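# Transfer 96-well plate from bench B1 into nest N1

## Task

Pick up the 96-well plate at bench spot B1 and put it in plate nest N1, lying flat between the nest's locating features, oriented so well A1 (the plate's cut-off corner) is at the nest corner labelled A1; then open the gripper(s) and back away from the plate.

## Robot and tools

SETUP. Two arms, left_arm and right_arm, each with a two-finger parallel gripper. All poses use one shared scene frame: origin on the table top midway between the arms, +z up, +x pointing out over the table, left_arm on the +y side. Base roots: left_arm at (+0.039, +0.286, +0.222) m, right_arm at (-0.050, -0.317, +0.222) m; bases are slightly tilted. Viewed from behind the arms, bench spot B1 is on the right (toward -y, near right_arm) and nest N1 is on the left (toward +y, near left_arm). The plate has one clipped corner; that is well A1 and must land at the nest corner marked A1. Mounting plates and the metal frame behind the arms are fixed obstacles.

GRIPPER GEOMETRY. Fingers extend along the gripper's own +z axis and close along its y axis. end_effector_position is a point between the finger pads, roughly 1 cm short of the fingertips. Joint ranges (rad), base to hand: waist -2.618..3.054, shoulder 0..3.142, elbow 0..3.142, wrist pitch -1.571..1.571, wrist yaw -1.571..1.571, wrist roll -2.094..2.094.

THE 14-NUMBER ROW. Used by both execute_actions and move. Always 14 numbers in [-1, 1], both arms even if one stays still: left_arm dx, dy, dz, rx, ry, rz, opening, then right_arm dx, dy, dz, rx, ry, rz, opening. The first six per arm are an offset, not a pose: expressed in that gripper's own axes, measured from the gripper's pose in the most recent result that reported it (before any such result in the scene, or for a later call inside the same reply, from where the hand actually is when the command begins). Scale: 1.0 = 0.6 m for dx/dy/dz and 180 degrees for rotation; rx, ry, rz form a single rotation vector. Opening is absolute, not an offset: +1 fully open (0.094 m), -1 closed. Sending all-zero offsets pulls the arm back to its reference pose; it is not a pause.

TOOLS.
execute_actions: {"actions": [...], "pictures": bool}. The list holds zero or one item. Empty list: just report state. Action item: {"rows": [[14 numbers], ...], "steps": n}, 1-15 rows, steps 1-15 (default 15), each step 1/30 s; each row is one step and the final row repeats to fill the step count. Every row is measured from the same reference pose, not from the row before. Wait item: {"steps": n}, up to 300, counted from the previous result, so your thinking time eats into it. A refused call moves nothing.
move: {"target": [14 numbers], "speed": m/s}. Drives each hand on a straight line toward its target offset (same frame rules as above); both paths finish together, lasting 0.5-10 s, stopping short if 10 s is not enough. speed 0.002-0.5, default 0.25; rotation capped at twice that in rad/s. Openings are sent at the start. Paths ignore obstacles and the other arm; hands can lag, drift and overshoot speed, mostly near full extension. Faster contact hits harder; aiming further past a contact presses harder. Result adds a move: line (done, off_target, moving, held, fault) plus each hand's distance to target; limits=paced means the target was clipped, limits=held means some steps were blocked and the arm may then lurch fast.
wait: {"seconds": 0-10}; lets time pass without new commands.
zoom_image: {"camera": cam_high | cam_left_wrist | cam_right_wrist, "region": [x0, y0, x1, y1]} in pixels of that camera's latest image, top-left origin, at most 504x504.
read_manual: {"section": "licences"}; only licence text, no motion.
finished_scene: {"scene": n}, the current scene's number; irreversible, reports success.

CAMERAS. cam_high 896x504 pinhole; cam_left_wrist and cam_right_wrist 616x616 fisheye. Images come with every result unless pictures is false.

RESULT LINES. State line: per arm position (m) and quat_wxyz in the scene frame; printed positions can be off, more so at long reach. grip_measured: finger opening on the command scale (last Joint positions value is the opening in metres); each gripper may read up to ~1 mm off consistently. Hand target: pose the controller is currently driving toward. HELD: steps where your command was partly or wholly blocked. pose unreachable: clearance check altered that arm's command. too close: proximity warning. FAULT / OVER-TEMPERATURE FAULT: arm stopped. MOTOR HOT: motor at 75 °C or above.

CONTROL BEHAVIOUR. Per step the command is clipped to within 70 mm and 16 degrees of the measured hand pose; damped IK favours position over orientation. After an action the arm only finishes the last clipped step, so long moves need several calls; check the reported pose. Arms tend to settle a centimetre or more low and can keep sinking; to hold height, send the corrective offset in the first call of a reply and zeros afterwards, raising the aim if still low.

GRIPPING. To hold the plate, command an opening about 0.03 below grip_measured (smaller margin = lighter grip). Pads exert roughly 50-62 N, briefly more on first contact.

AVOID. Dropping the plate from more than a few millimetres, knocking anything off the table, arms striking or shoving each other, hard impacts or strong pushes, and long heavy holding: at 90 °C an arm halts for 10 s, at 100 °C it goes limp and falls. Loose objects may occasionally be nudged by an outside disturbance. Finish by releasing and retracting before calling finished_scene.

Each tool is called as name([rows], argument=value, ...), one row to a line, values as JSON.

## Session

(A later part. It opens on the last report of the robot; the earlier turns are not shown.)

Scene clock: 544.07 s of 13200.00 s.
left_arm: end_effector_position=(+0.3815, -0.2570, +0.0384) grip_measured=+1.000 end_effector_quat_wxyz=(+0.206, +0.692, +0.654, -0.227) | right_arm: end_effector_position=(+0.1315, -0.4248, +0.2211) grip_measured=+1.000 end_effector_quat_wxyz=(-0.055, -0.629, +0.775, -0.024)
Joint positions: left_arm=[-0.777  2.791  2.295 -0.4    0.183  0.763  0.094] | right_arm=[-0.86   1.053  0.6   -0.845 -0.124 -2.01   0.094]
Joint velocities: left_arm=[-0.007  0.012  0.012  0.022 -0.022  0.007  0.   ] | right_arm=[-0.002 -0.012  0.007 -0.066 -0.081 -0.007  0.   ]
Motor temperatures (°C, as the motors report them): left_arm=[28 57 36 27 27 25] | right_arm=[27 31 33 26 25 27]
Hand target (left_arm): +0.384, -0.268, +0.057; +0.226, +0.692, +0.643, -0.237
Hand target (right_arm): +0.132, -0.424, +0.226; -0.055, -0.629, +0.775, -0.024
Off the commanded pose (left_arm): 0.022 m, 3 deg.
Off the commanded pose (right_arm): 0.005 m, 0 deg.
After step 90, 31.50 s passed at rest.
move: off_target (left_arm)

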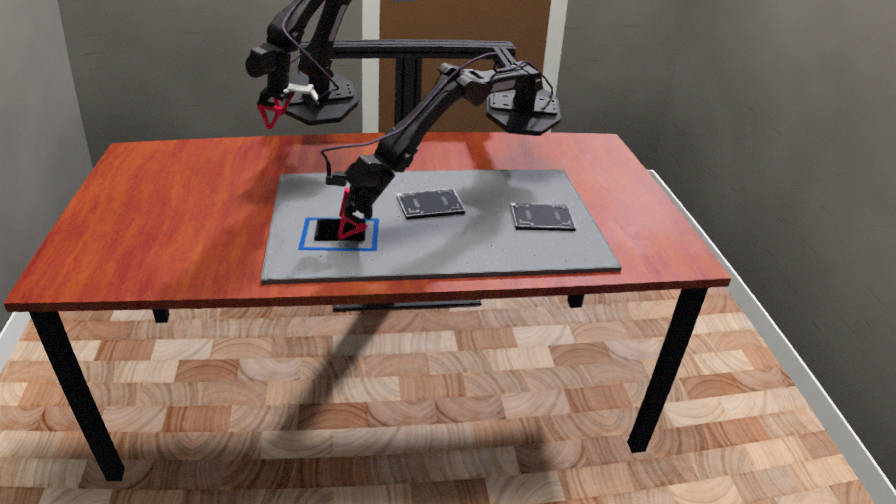

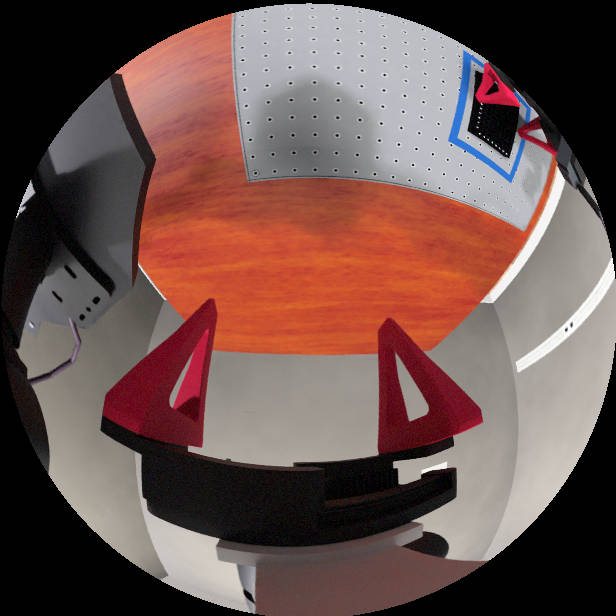

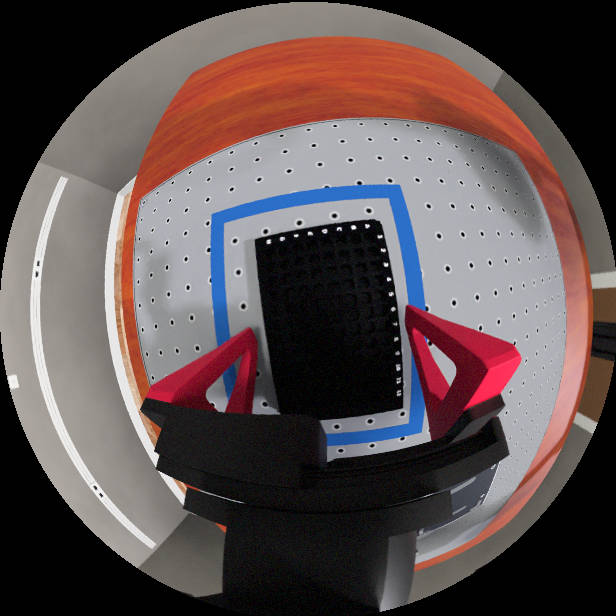

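move(target=[-0.0258,0.0077,-0.0053,-0.0013,-0.0129,0.0046,1,0,0,-0.008,0,0,0,1], speed=0.03)

Scene clock: 591.20 s of 13200.00 s.
left_arm: end_effector_position=(+0.3820, -0.2574, +0.0386) grip_measured=+1.000 end_effector_quat_wxyz=(+0.207, +0.691, +0.654, -0.227) | right_arm: end_effector_position=(+0.1312, -0.4247, +0.2211) grip_measured=+1.000 end_effector_quat_wxyz=(-0.055, -0.629, +0.775, -0.023)
Joint positions: left_arm=[-0.777  2.791  2.295 -0.397  0.182  0.763  0.094] | right_arm=[-0.86   1.053  0.6   -0.846 -0.124 -2.01   0.094]
Joint velocities: left_arm=[ 0.002  0.012  0.002 -0.037  0.022 -0.007  0.   ] | right_arm=[-0.007 -0.007  0.002 -0.066  0.007  0.007  0.   ]
Motor temperatures (°C, as the motors report them): left_arm=[29 63 34 28 27 25] | right_arm=[27 30 33 26 25 27]
Hand target (left_arm): +0.385, -0.268, +0.050; +0.223, +0.691, +0.645, -0.238
Hand target (right_arm): +0.132, -0.424, +0.226; -0.055, -0.629, +0.775, -0.024
Off the commanded pose (left_arm): 0.016 m, 2 deg.
Off the commanded pose (right_arm): 0.005 m, 0 deg.
After step 90, 43.23 s passed at rest.
move: off_target (left_arm)

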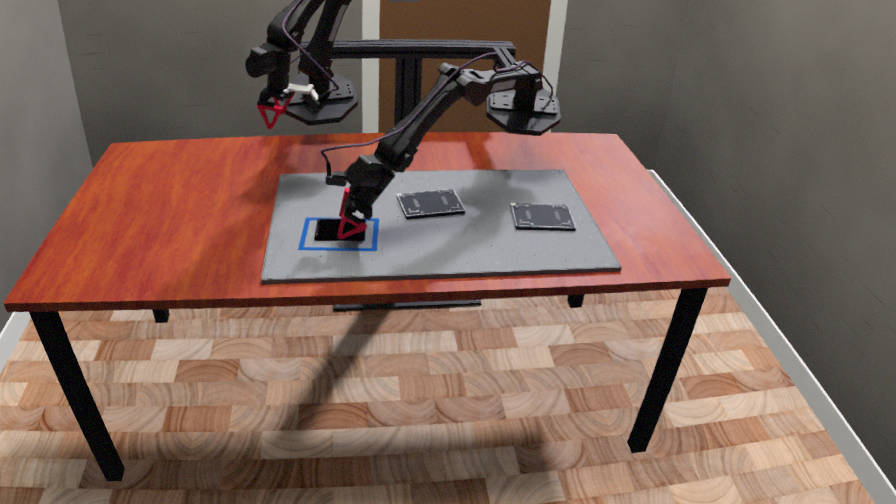

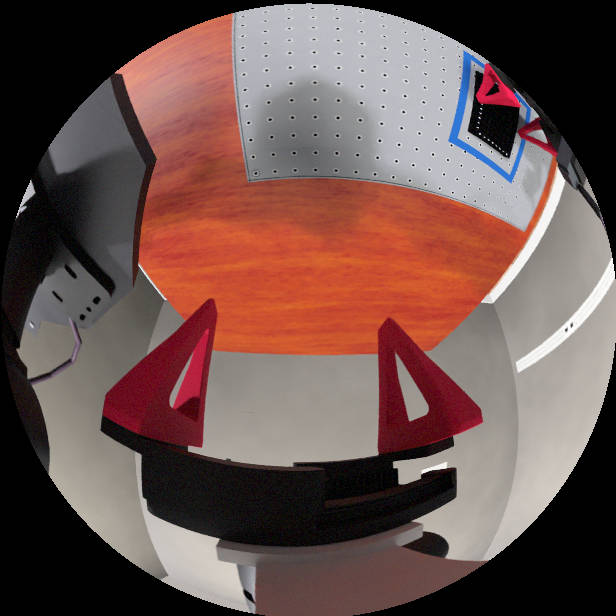

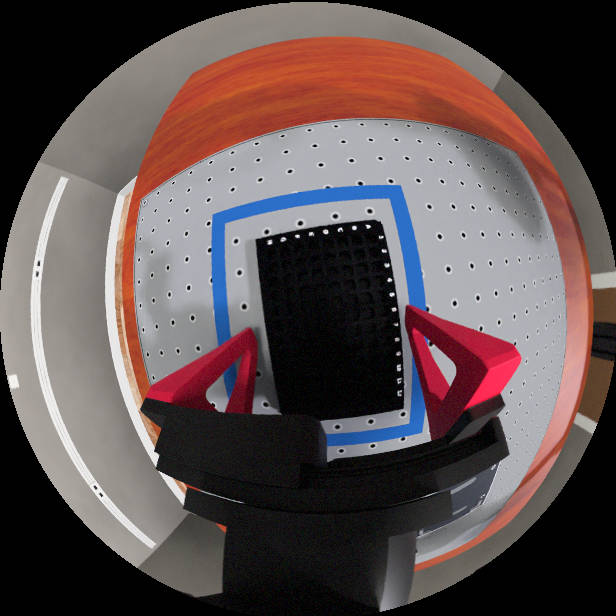

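zoom_image(camera="cam_left_wrist", region=[440, 40, 600, 200])

zoom_image(camera="cam_high", region=[310, 200, 380, 250])

Region (440, 40, 600, 200) of cam_left_wrist's 616x616 image, scaled by 3.150, with more detail than that image has.

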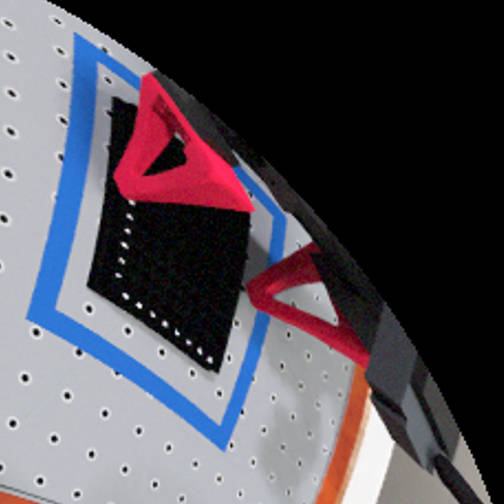

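Region (310, 200, 380, 250) of cam_high's 896x504 image, scaled by 7.200, with more detail than that image has; it fills the top 360 rows of this view, and the rest is white.

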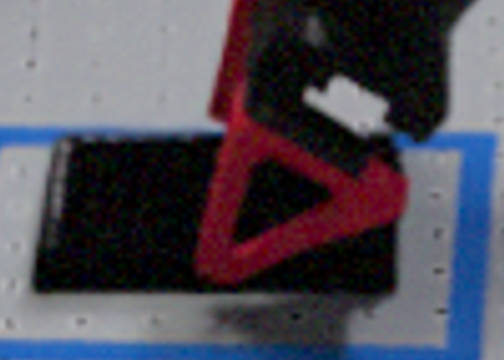

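move(target=[-0.0215,0.0085,-0.0003,-0.0013,-0.0129,0.0046,1,0,0,-0.008,0,0,0,1], speed=0.03)

Scene clock: 640.87 s of 13200.00 s.
left_arm: end_effector_position=(+0.3772, -0.2552, +0.0299) grip_measured=+1.000 end_effector_quat_wxyz=(+0.200, +0.693, +0.654, -0.226) | right_arm: end_effector_position=(+0.1310, -0.4245, +0.2211) grip_measured=+1.000 end_effector_quat_wxyz=(-0.056, -0.629, +0.775, -0.023)
Joint positions: left_arm=[-0.777  2.806  2.295 -0.397  0.182  0.764  0.094] | right_arm=[-0.86   1.053  0.6   -0.848 -0.124 -2.01   0.094]
Joint velocities: left_arm=[ 0.002  0.002 -0.007 -0.022 -0.051  0.007  0.   ] | right_arm=[ 0.007  0.012 -0.017  0.022  0.007 -0.051  0.   ]
Motor temperatures (°C, as the motors report them): left_arm=[28 60 36 28 27 25] | right_arm=[27 30 34 26 25 27]
Hand target (left_arm): +0.386, -0.267, +0.047; +0.224, +0.691, +0.645, -0.237
Hand target (right_arm): +0.132, -0.424, +0.226; -0.055, -0.629, +0.775, -0.023
Off the commanded pose (left_arm): 0.023 m, 3 deg.
Off the commanded pose (right_arm): 0.005 m, 0 deg.
After step 90, 45.73 s passed at rest.
move: off_target (left_arm)

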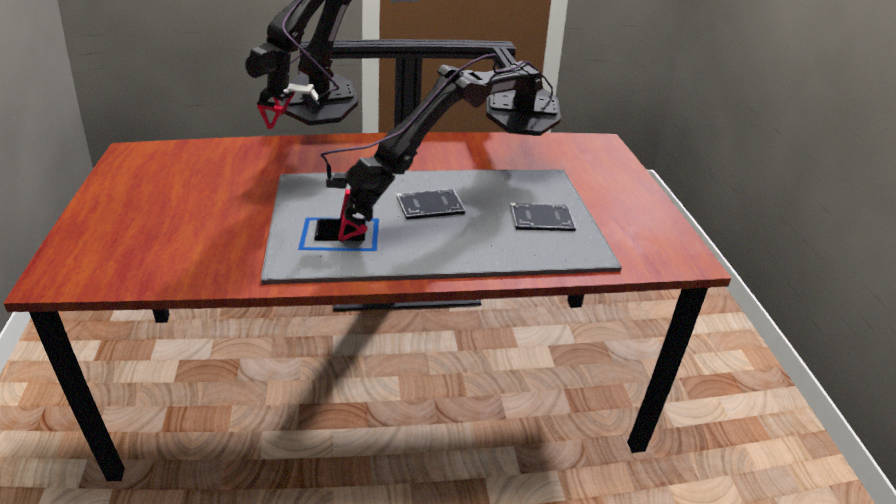

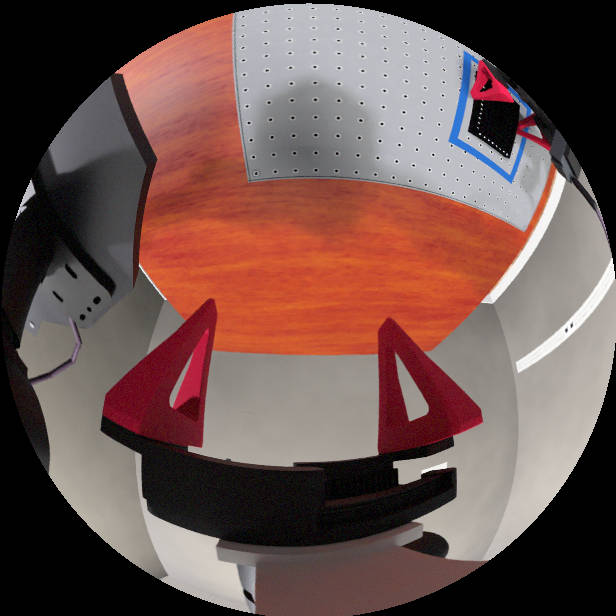

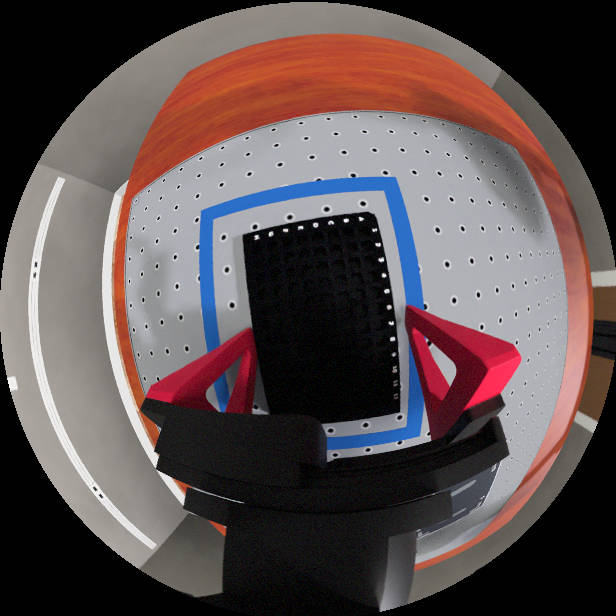

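zoom_image(camera="cam_right_wrist", region=[220, 210, 440, 430])

zoom_image(camera="cam_high", region=[310, 200, 380, 250])

Region (220, 210, 440, 430) of cam_right_wrist's 616x616 image, scaled by 2.291, with more detail than that image has.

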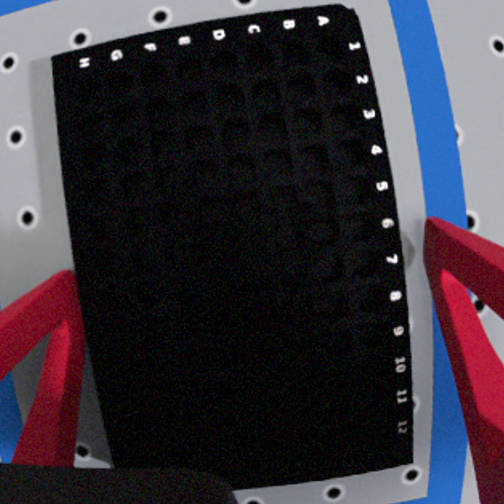

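Region (310, 200, 380, 250) of cam_high's 896x504 image, scaled by 7.200, with more detail than that image has; it fills the top 360 rows of this view, and the rest is white.

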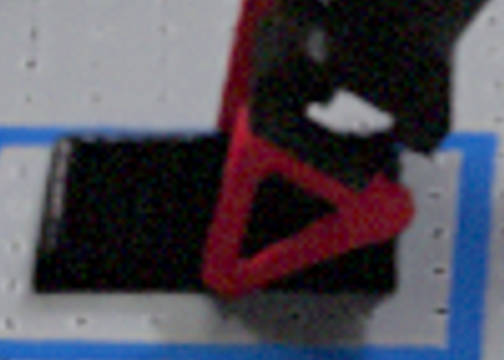

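move(target=[-0.0317,0.0153,-0.0128,-0.0036,-0.0159,0.0050,0.78,0,0,-0.008,0,0,0,1], speed=0.03)

Scene clock: 670.83 s of 13200.00 s.
left_arm: end_effector_position=(+0.3772, -0.2551, +0.0299) grip_measured=+0.788 end_effector_quat_wxyz=(+0.200, +0.693, +0.654, -0.226) | right_arm: end_effector_position=(+0.1308, -0.4243, +0.2211) grip_measured=+1.000 end_effector_quat_wxyz=(-0.056, -0.629, +0.775, -0.022)
Joint positions: left_arm=[-0.777  2.806  2.295 -0.397  0.182  0.765  0.084] | right_arm=[-0.86   1.053  0.6   -0.849 -0.124 -2.01   0.094]
Joint velocities: left_arm=[-0.022 -0.002 -0.007  0.007 -0.095 -0.007 -0.001] | right_arm=[-0.002 -0.007  0.022 -0.022 -0.081  0.007  0.   ]
Motor temperatures (°C, as the motors report them): left_arm=[28 62 37 28 27 25] | right_arm=[27 30 34 26 25 27]
Hand target (left_arm): +0.386, -0.266, +0.047; +0.223, +0.691, +0.645, -0.238
Hand target (right_arm): +0.131, -0.424, +0.226; -0.056, -0.629, +0.775, -0.023
Off the commanded pose (left_arm): 0.022 m, 3 deg.
Off the commanded pose (right_arm): 0.005 m, 0 deg.
After step 90, 25.83 s passed at rest.
move: off_target (left_arm)

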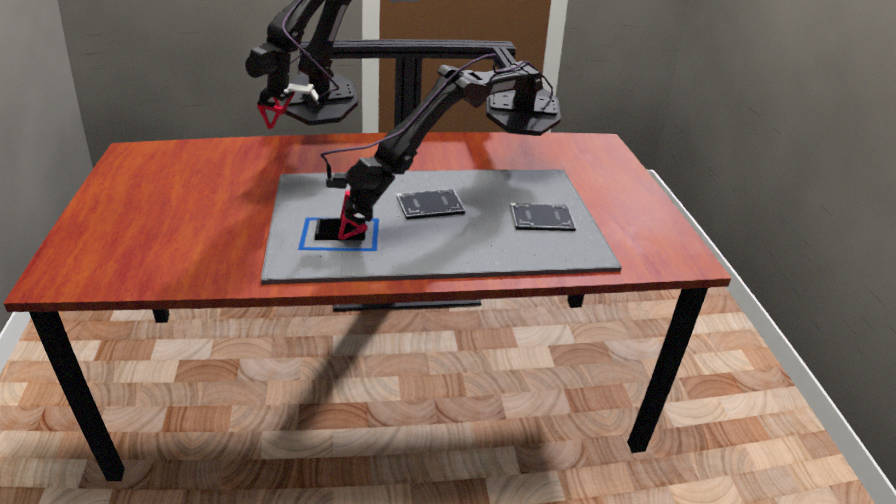

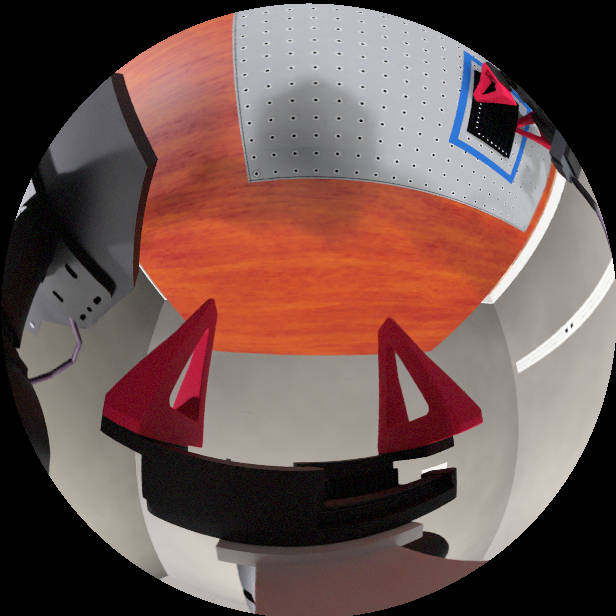

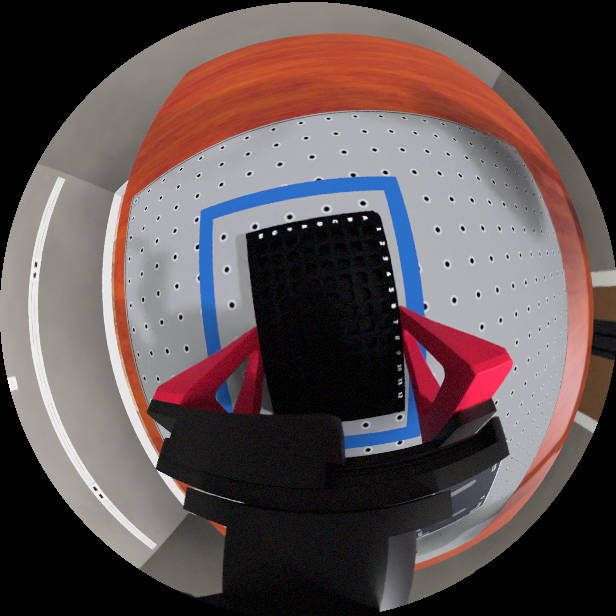

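move(target=[-0.0317,0.0153,-0.0128,-0.0036,-0.0159,0.0050,0.75,0,0,-0.008,0,0,0,1], speed=0.03)

Scene clock: 680.83 s of 13200.00 s.
left_arm: end_effector_position=(+0.3773, -0.2551, +0.0299) grip_measured=+0.764 end_effector_quat_wxyz=(+0.200, +0.693, +0.654, -0.226) | right_arm: end_effector_position=(+0.1306, -0.4242, +0.2211) grip_measured=+1.000 end_effector_quat_wxyz=(-0.056, -0.629, +0.775, -0.022)
Joint positions: left_arm=[-0.777  2.806  2.295 -0.397  0.182  0.765  0.083] | right_arm=[-0.86   1.053  0.6   -0.85  -0.124 -2.01   0.094]
Joint velocities: left_arm=[ 0.002 -0.007 -0.012 -0.037 -0.022 -0.007  0.   ] | right_arm=[-0.002 -0.007 -0.012  0.007 -0.022  0.022  0.   ]
Motor temperatures (°C, as the motors report them): left_arm=[28 62 37 28 27 25] | right_arm=[27 30 34 26 25 27]
Hand target (left_arm): +0.386, -0.266, +0.047; +0.223, +0.692, +0.645, -0.238
Hand target (right_arm): +0.131, -0.424, +0.226; -0.056, -0.629, +0.775, -0.022
Off the commanded pose (left_arm): 0.022 m, 3 deg.
Off the commanded pose (right_arm): 0.005 m, 0 deg.
After step 90, 5.87 s passed at rest.
move: off_target (left_arm)

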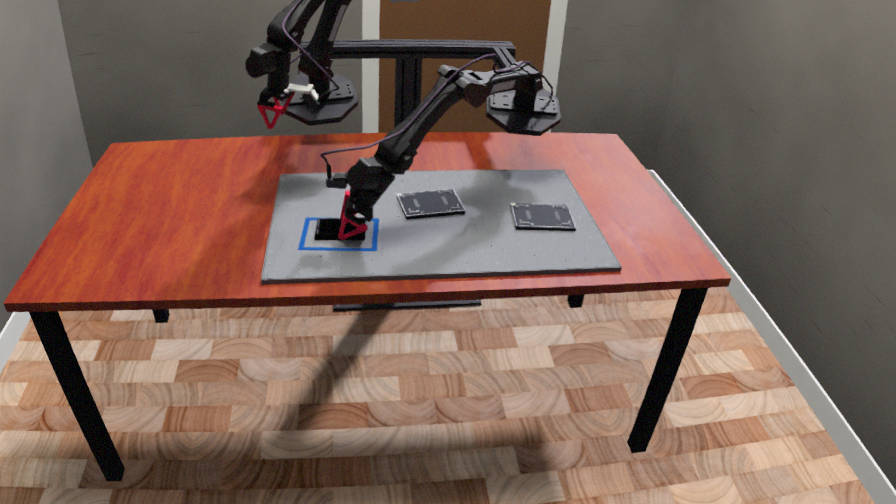

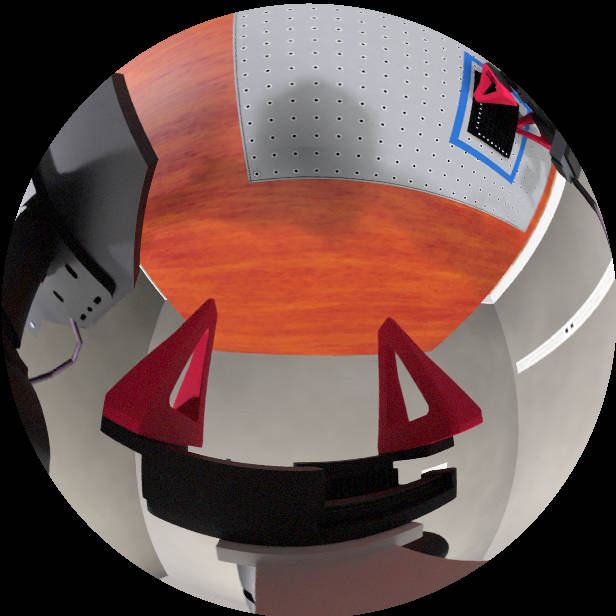

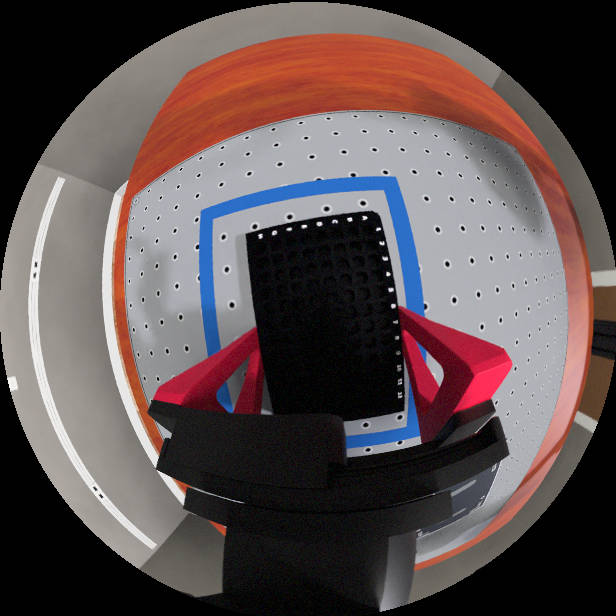

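move(target=[-0.0317,0.0153,-0.0128,-0.0036,-0.0159,0.0050,0.72,0,0,-0.008,0,0,0,1], speed=0.03)

Scene clock: 691.63 s of 13200.00 s.
left_arm: end_effector_position=(+0.3773, -0.2551, +0.0299) grip_measured=+0.750 end_effector_quat_wxyz=(+0.200, +0.693, +0.654, -0.226) | right_arm: end_effector_position=(+0.1303, -0.4240, +0.2210) grip_measured=+1.000 end_effector_quat_wxyz=(-0.056, -0.629, +0.775, -0.021)
Joint positions: left_arm=[-0.777  2.806  2.295 -0.397  0.182  0.765  0.082] | right_arm=[-0.86   1.053  0.6   -0.851 -0.124 -2.01   0.094]
Joint velocities: left_arm=[-0.002 -0.007  0.002  0.007 -0.081  0.037 -0.001] | right_arm=[ 0.002 -0.012 -0.007 -0.081 -0.022 -0.022  0.   ]
Motor temperatures (°C, as the motors report them): left_arm=[28 63 37 28 27 25] | right_arm=[27 30 34 26 25 27]
Hand target (left_arm): +0.386, -0.266, +0.047; +0.223, +0.692, +0.645, -0.238
Hand target (right_arm): +0.131, -0.424, +0.226; -0.056, -0.629, +0.775, -0.022
Off the commanded pose (left_arm): 0.022 m, 3 deg.
Off the commanded pose (right_arm): 0.005 m, 0 deg.
After step 90, 6.67 s passed at rest.
move: off_target (left_arm)

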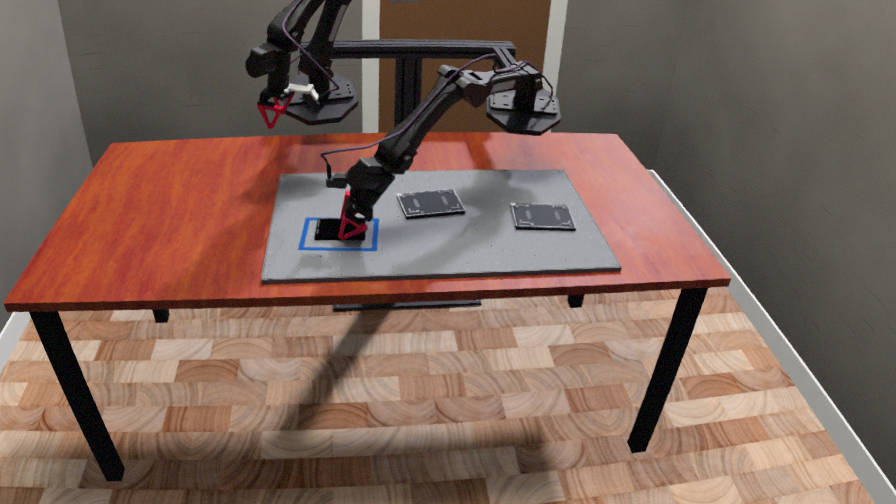

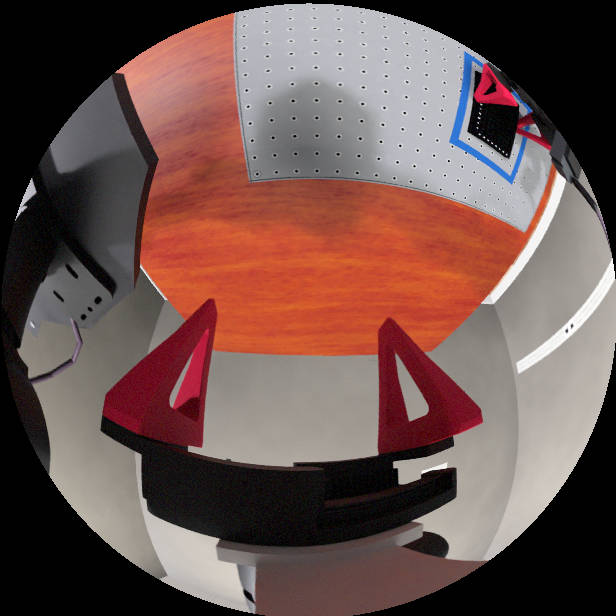

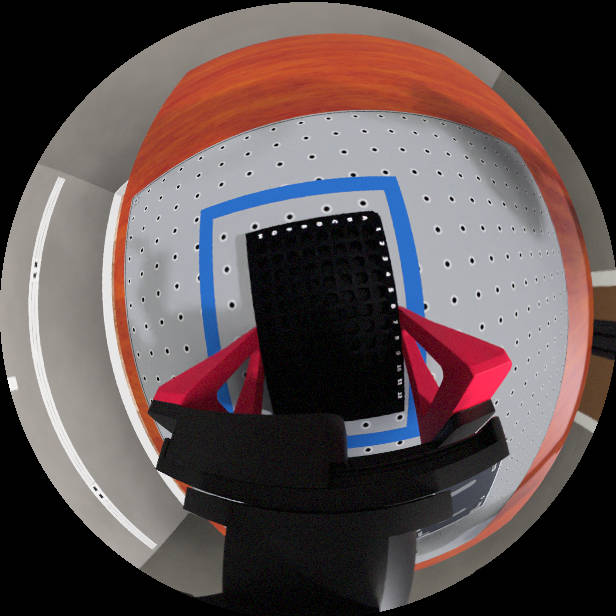

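move(target=[-0.0658,-0.0043,-0.1367,-0.0036,-0.0159,0.0050,0.72,0,0,-0.008,0,0,0,1], speed=0.12)

Scene clock: 703.27 s of 13200.00 s.
left_arm: end_effector_position=(+0.3807, -0.2293, +0.1011) grip_measured=+0.750 end_effector_quat_wxyz=(+0.205, +0.693, +0.654, -0.226) | right_arm: end_effector_position=(+0.1300, -0.4238, +0.2210) grip_measured=+1.000 end_effector_quat_wxyz=(-0.056, -0.629, +0.775, -0.020)
Joint positions: left_arm=[-0.777  2.513  1.994 -0.378  0.181  0.765  0.082] | right_arm=[-0.86   1.053  0.6   -0.853 -0.124 -2.01   0.094]
Joint velocities: left_arm=[ 0.012  0.002 -0.012  0.037 -0.022 -0.037  0.001] | right_arm=[-0.007 -0.012 -0.032 -0.022 -0.066 -0.066  0.   ]
Motor temperatures (°C, as the motors report them): left_arm=[28 63 37 28 27 25] | right_arm=[27 30 34 26 25 27]
Hand target (left_arm): +0.378, -0.240, +0.120; +0.222, +0.692, +0.645, -0.238
Hand target (right_arm): +0.131, -0.423, +0.226; -0.056, -0.629, +0.775, -0.021
Off the commanded pose (left_arm): 0.022 m, 3 deg.
Off the commanded pose (right_arm): 0.005 m, 0 deg.
After step 90, 7.27 s passed at rest.
move: off_target (left_arm)

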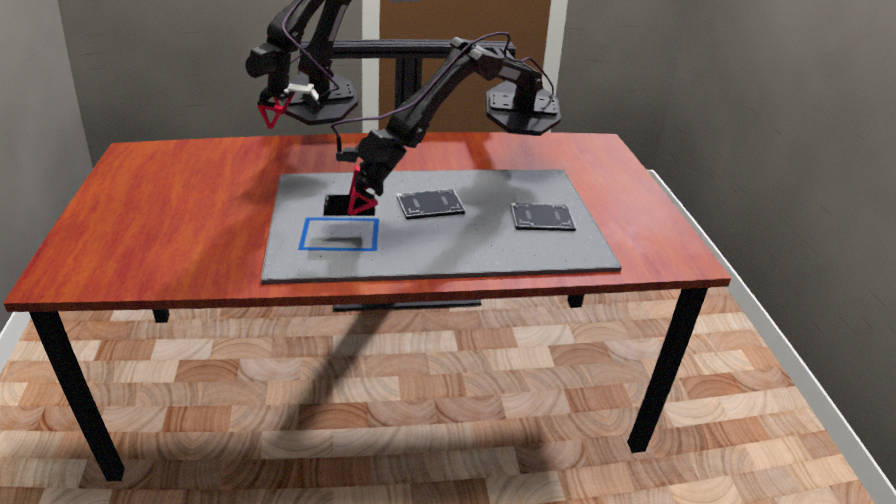

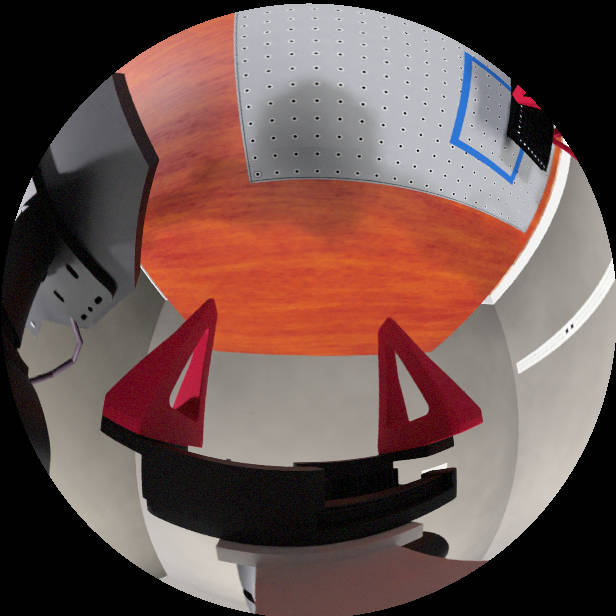

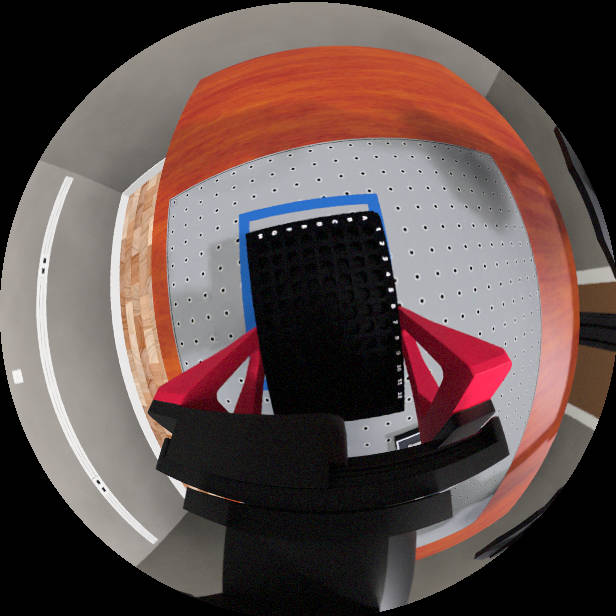

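move(target=[0.6657,-0.0998,-0.5227,0.0115,0.0023,0.0124,0.72,0,0,-0.008,0,0,0,1], speed=0.22)

Scene clock: 790.77 s of 13200.00 s.
left_arm: end_effector_position=(+0.3422, +0.2831, +0.1197) grip_measured=+0.750 end_effector_quat_wxyz=(+0.183, +0.708, +0.644, -0.227) | right_arm: end_effector_position=(+0.1298, -0.4236, +0.2210) grip_measured=+1.000 end_effector_quat_wxyz=(-0.056, -0.628, +0.776, -0.020)
Joint positions: left_arm=[ 0.461  1.87   0.986 -0.676  0.646  2.094  0.082] | right_arm=[-0.86   1.053  0.6   -0.854 -0.124 -2.01   0.094]
Joint velocities: left_arm=[-0.007  0.007 -0.007 -0.022 -0.022 -0.066 -0.002] | right_arm=[-0.012  0.002 -0.017 -0.037 -0.066  0.022  0.   ]
Motor temperatures (°C, as the motors report them): left_arm=[29 67 34 29 27 25] | right_arm=[27 30 34 26 25 27]
Hand target (left_arm): +0.349, +0.280, +0.125; +0.196, +0.706, +0.640, -0.231
Hand target (right_arm): +0.130, -0.423, +0.226; -0.056, -0.629, +0.775, -0.021
Off the commanded pose (left_arm): 0.012 m, 2 deg.
Off the commanded pose (right_arm): 0.005 m, 0 deg.
joint sent to its limit (left arm) — the command would take joint 6 (wrist roll) past its upper limit, so that joint was sent only as far as its limit.
After step 90, 81.43 s passed at rest.
move: off_target (left_arm)

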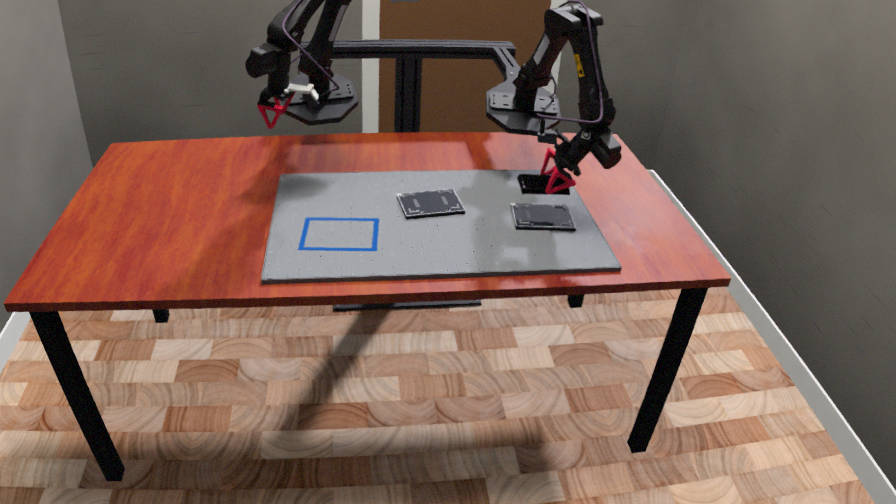

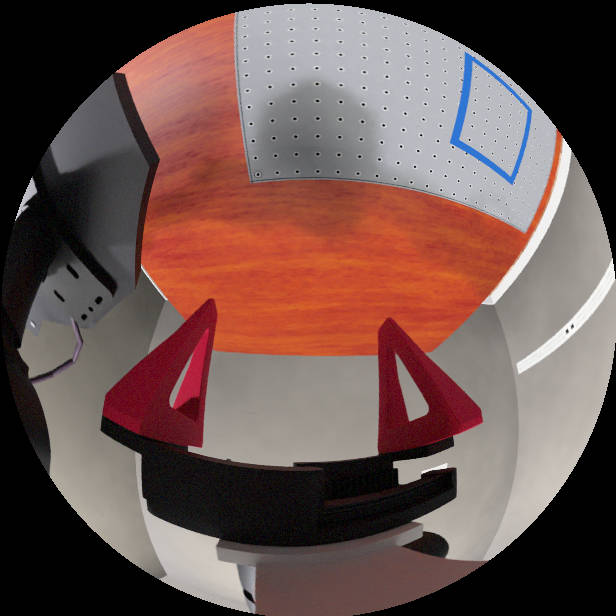

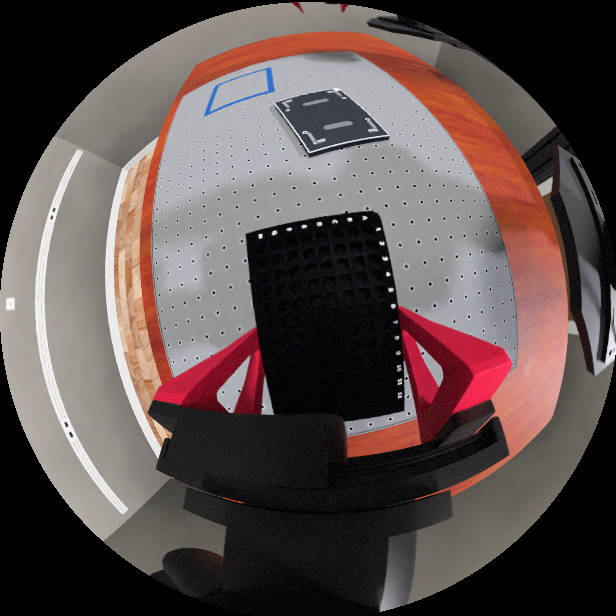

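move(target=[0.0457,0.0300,0.0782,-0.0022,-0.0071,0.0052,0.72,0,0,-0.008,0,0,0,1], speed=0.1)

Scene clock: 865.17 s of 13200.00 s.
left_arm: end_effector_position=(+0.3442, +0.2810, +0.0624) grip_measured=+0.750 end_effector_quat_wxyz=(+0.179, +0.709, +0.640, -0.237) | right_arm: end_effector_position=(+0.1295, -0.4234, +0.2210) grip_measured=+1.000 end_effector_quat_wxyz=(-0.056, -0.628, +0.776, -0.019)
Joint positions: left_arm=[ 0.429  2.083  1.034 -0.518  0.644  2.073  0.082] | right_arm=[-0.86   1.053  0.6   -0.855 -0.124 -2.01   0.094]
Joint velocities: left_arm=[-0.002 -0.002  0.012 -0.007  0.037  0.051 -0.001] | right_arm=[-0.012 -0.007 -0.007  0.007  0.022  0.066  0.   ]
Motor temperatures (°C, as the motors report them): left_arm=[28 53 34 27 27 25] | right_arm=[27 30 35 26 25 27]
Hand target (left_arm): +0.357, +0.278, +0.065; +0.194, +0.710, +0.636, -0.231
Hand target (right_arm): +0.130, -0.423, +0.226; -0.056, -0.628, +0.776, -0.020
Off the commanded pose (left_arm): 0.014 m, 2 deg.
Off the commanded pose (right_arm): 0.005 m, 0 deg.
After step 90, 70.37 s passed at rest.
move: off_target (left_arm)

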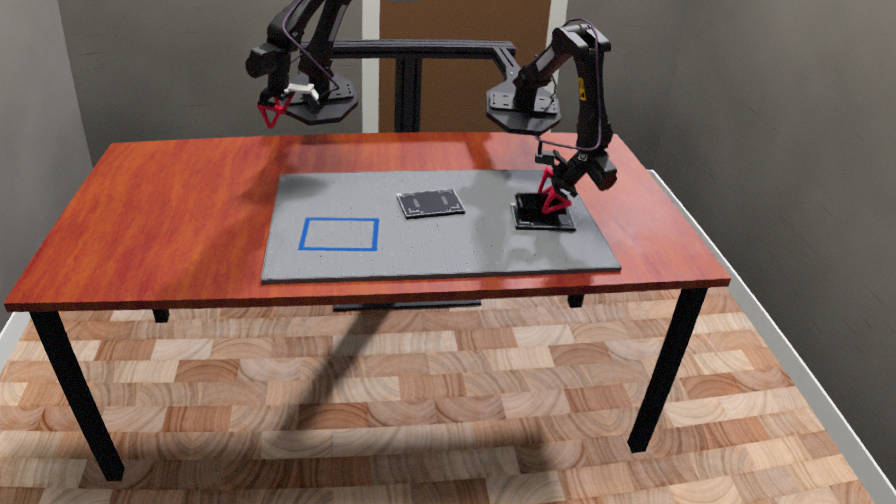

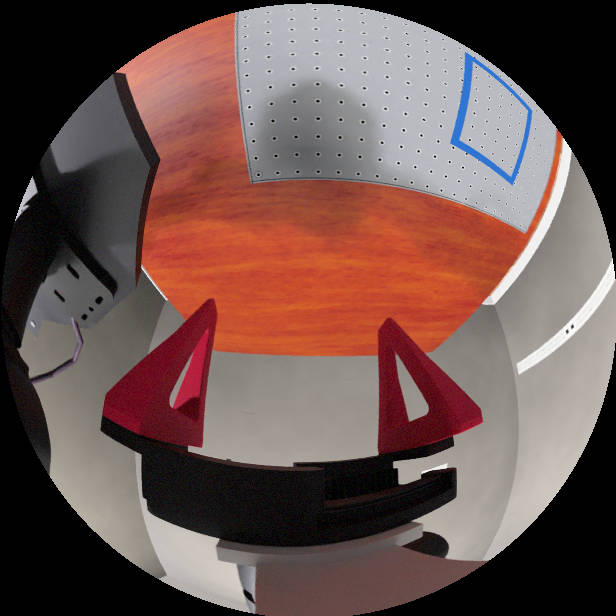

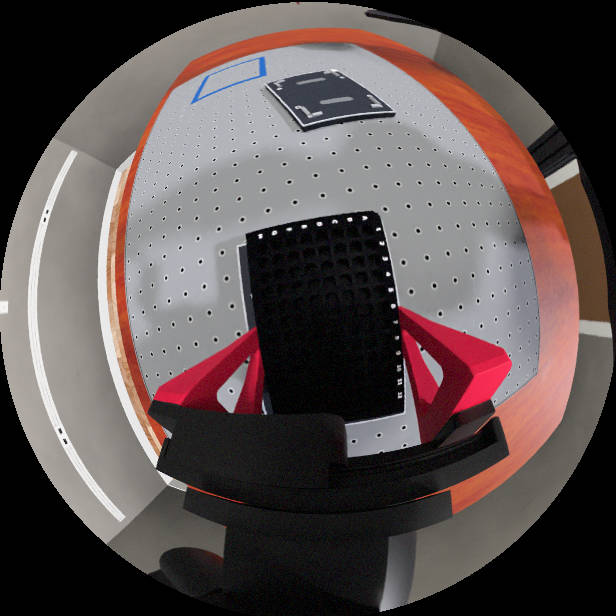

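zoom_image(camera="cam_right_wrist", region=[200, 190, 440, 430])

zoom_image(camera="cam_high", region=[495, 170, 605, 245])

Region (200, 190, 440, 430) of cam_right_wrist's 616x616 image, scaled by 2.100, with more detail than that image has.

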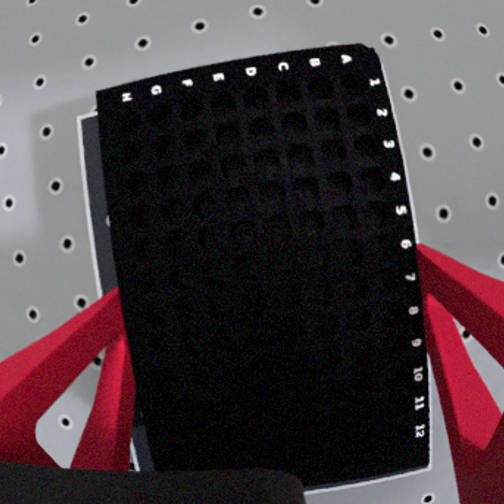

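Region (495, 170, 605, 245) of cam_high's 896x504 image, scaled by 4.582, with more detail than that image has; it fills the top 344 rows of this view, and the rest is white.

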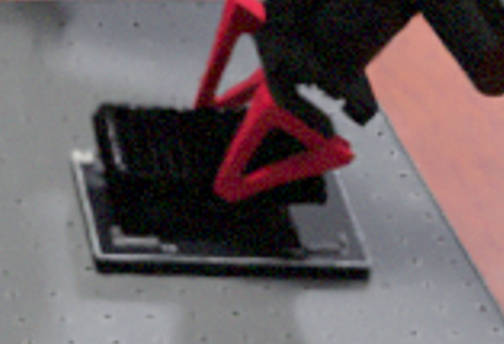

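move(target=[0.0175,0.0270,-0.0007,-0.0175,-0.0076,0.0030,0.72,0,0,-0.008,0,0,0,1], speed=0.04)

Scene clock: 953.90 s of 13200.00 s.
left_arm: end_effector_position=(+0.3493, +0.2856, +0.0538) grip_measured=+0.750 end_effector_quat_wxyz=(+0.189, +0.705, +0.642, -0.234) | right_arm: end_effector_position=(+0.1293, -0.4232, +0.2210) grip_measured=+1.000 end_effector_quat_wxyz=(-0.057, -0.628, +0.776, -0.019)
Joint positions: left_arm=[ 0.443  2.123  1.057 -0.494  0.662  2.078  0.082] | right_arm=[-0.86   1.053  0.6   -0.856 -0.124 -2.01   0.094]
Joint velocities: left_arm=[ 0.002  0.012  0.012 -0.066 -0.007  0.037 -0.001] | right_arm=[ 0.007  0.002 -0.022 -0.022  0.037  0.051  0.   ]
Motor temperatures (°C, as the motors report them): left_arm=[27 51 33 26 27 25] | right_arm=[27 30 35 26 25 27]
Hand target (left_arm): +0.361, +0.288, +0.056; +0.207, +0.704, +0.641, -0.226
Hand target (right_arm): +0.130, -0.423, +0.226; -0.056, -0.628, +0.776, -0.019
Off the commanded pose (left_arm): 0.012 m, 2 deg.
Off the commanded pose (right_arm): 0.005 m, 0 deg.
After step 90, 84.70 s passed at rest.
move: off_target (left_arm)

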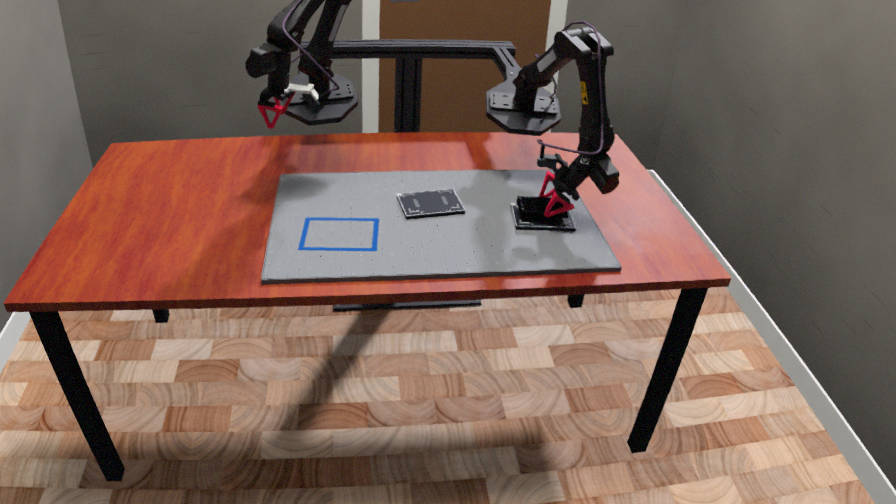

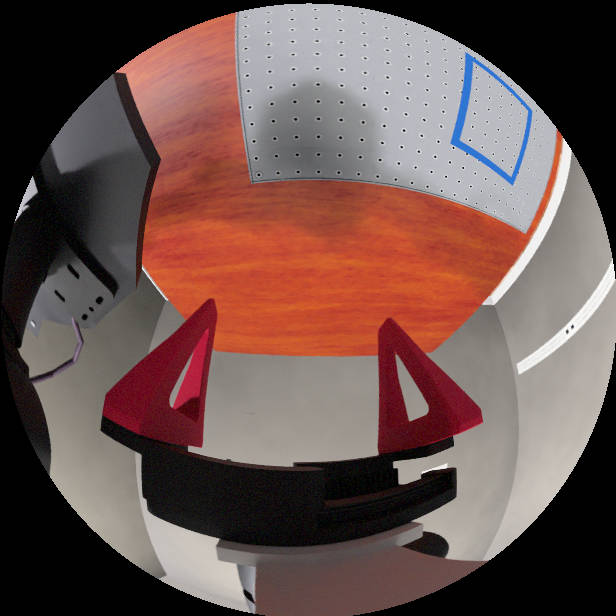

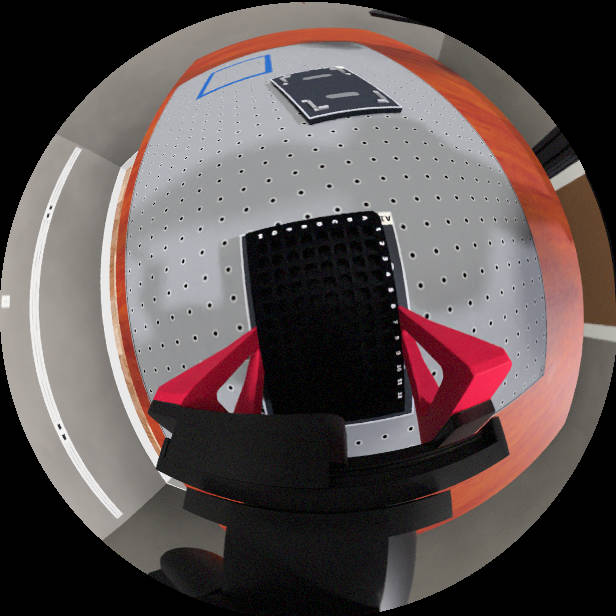

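zoom_image(camera="cam_right_wrist", region=[200, 190, 440, 430])

zoom_image(camera="cam_high", region=[495, 170, 605, 245])

Region (200, 190, 440, 430) of cam_right_wrist's 616x616 image, scaled by 2.100, with more detail than that image has.

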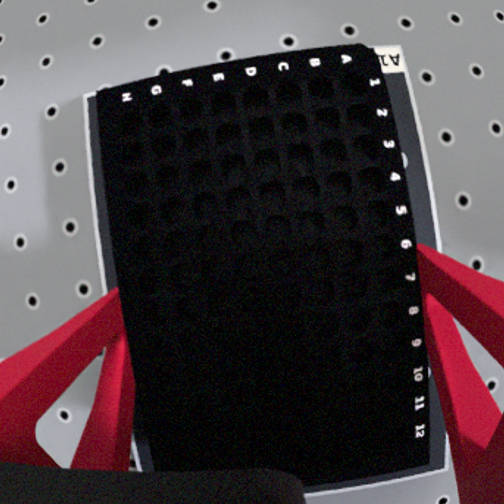

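Region (495, 170, 605, 245) of cam_high's 896x504 image, scaled by 4.582, with more detail than that image has; it fills the top 344 rows of this view, and the rest is white.

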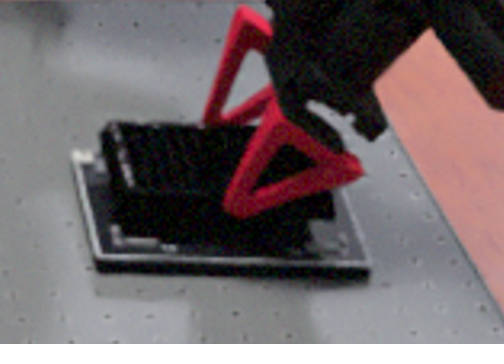

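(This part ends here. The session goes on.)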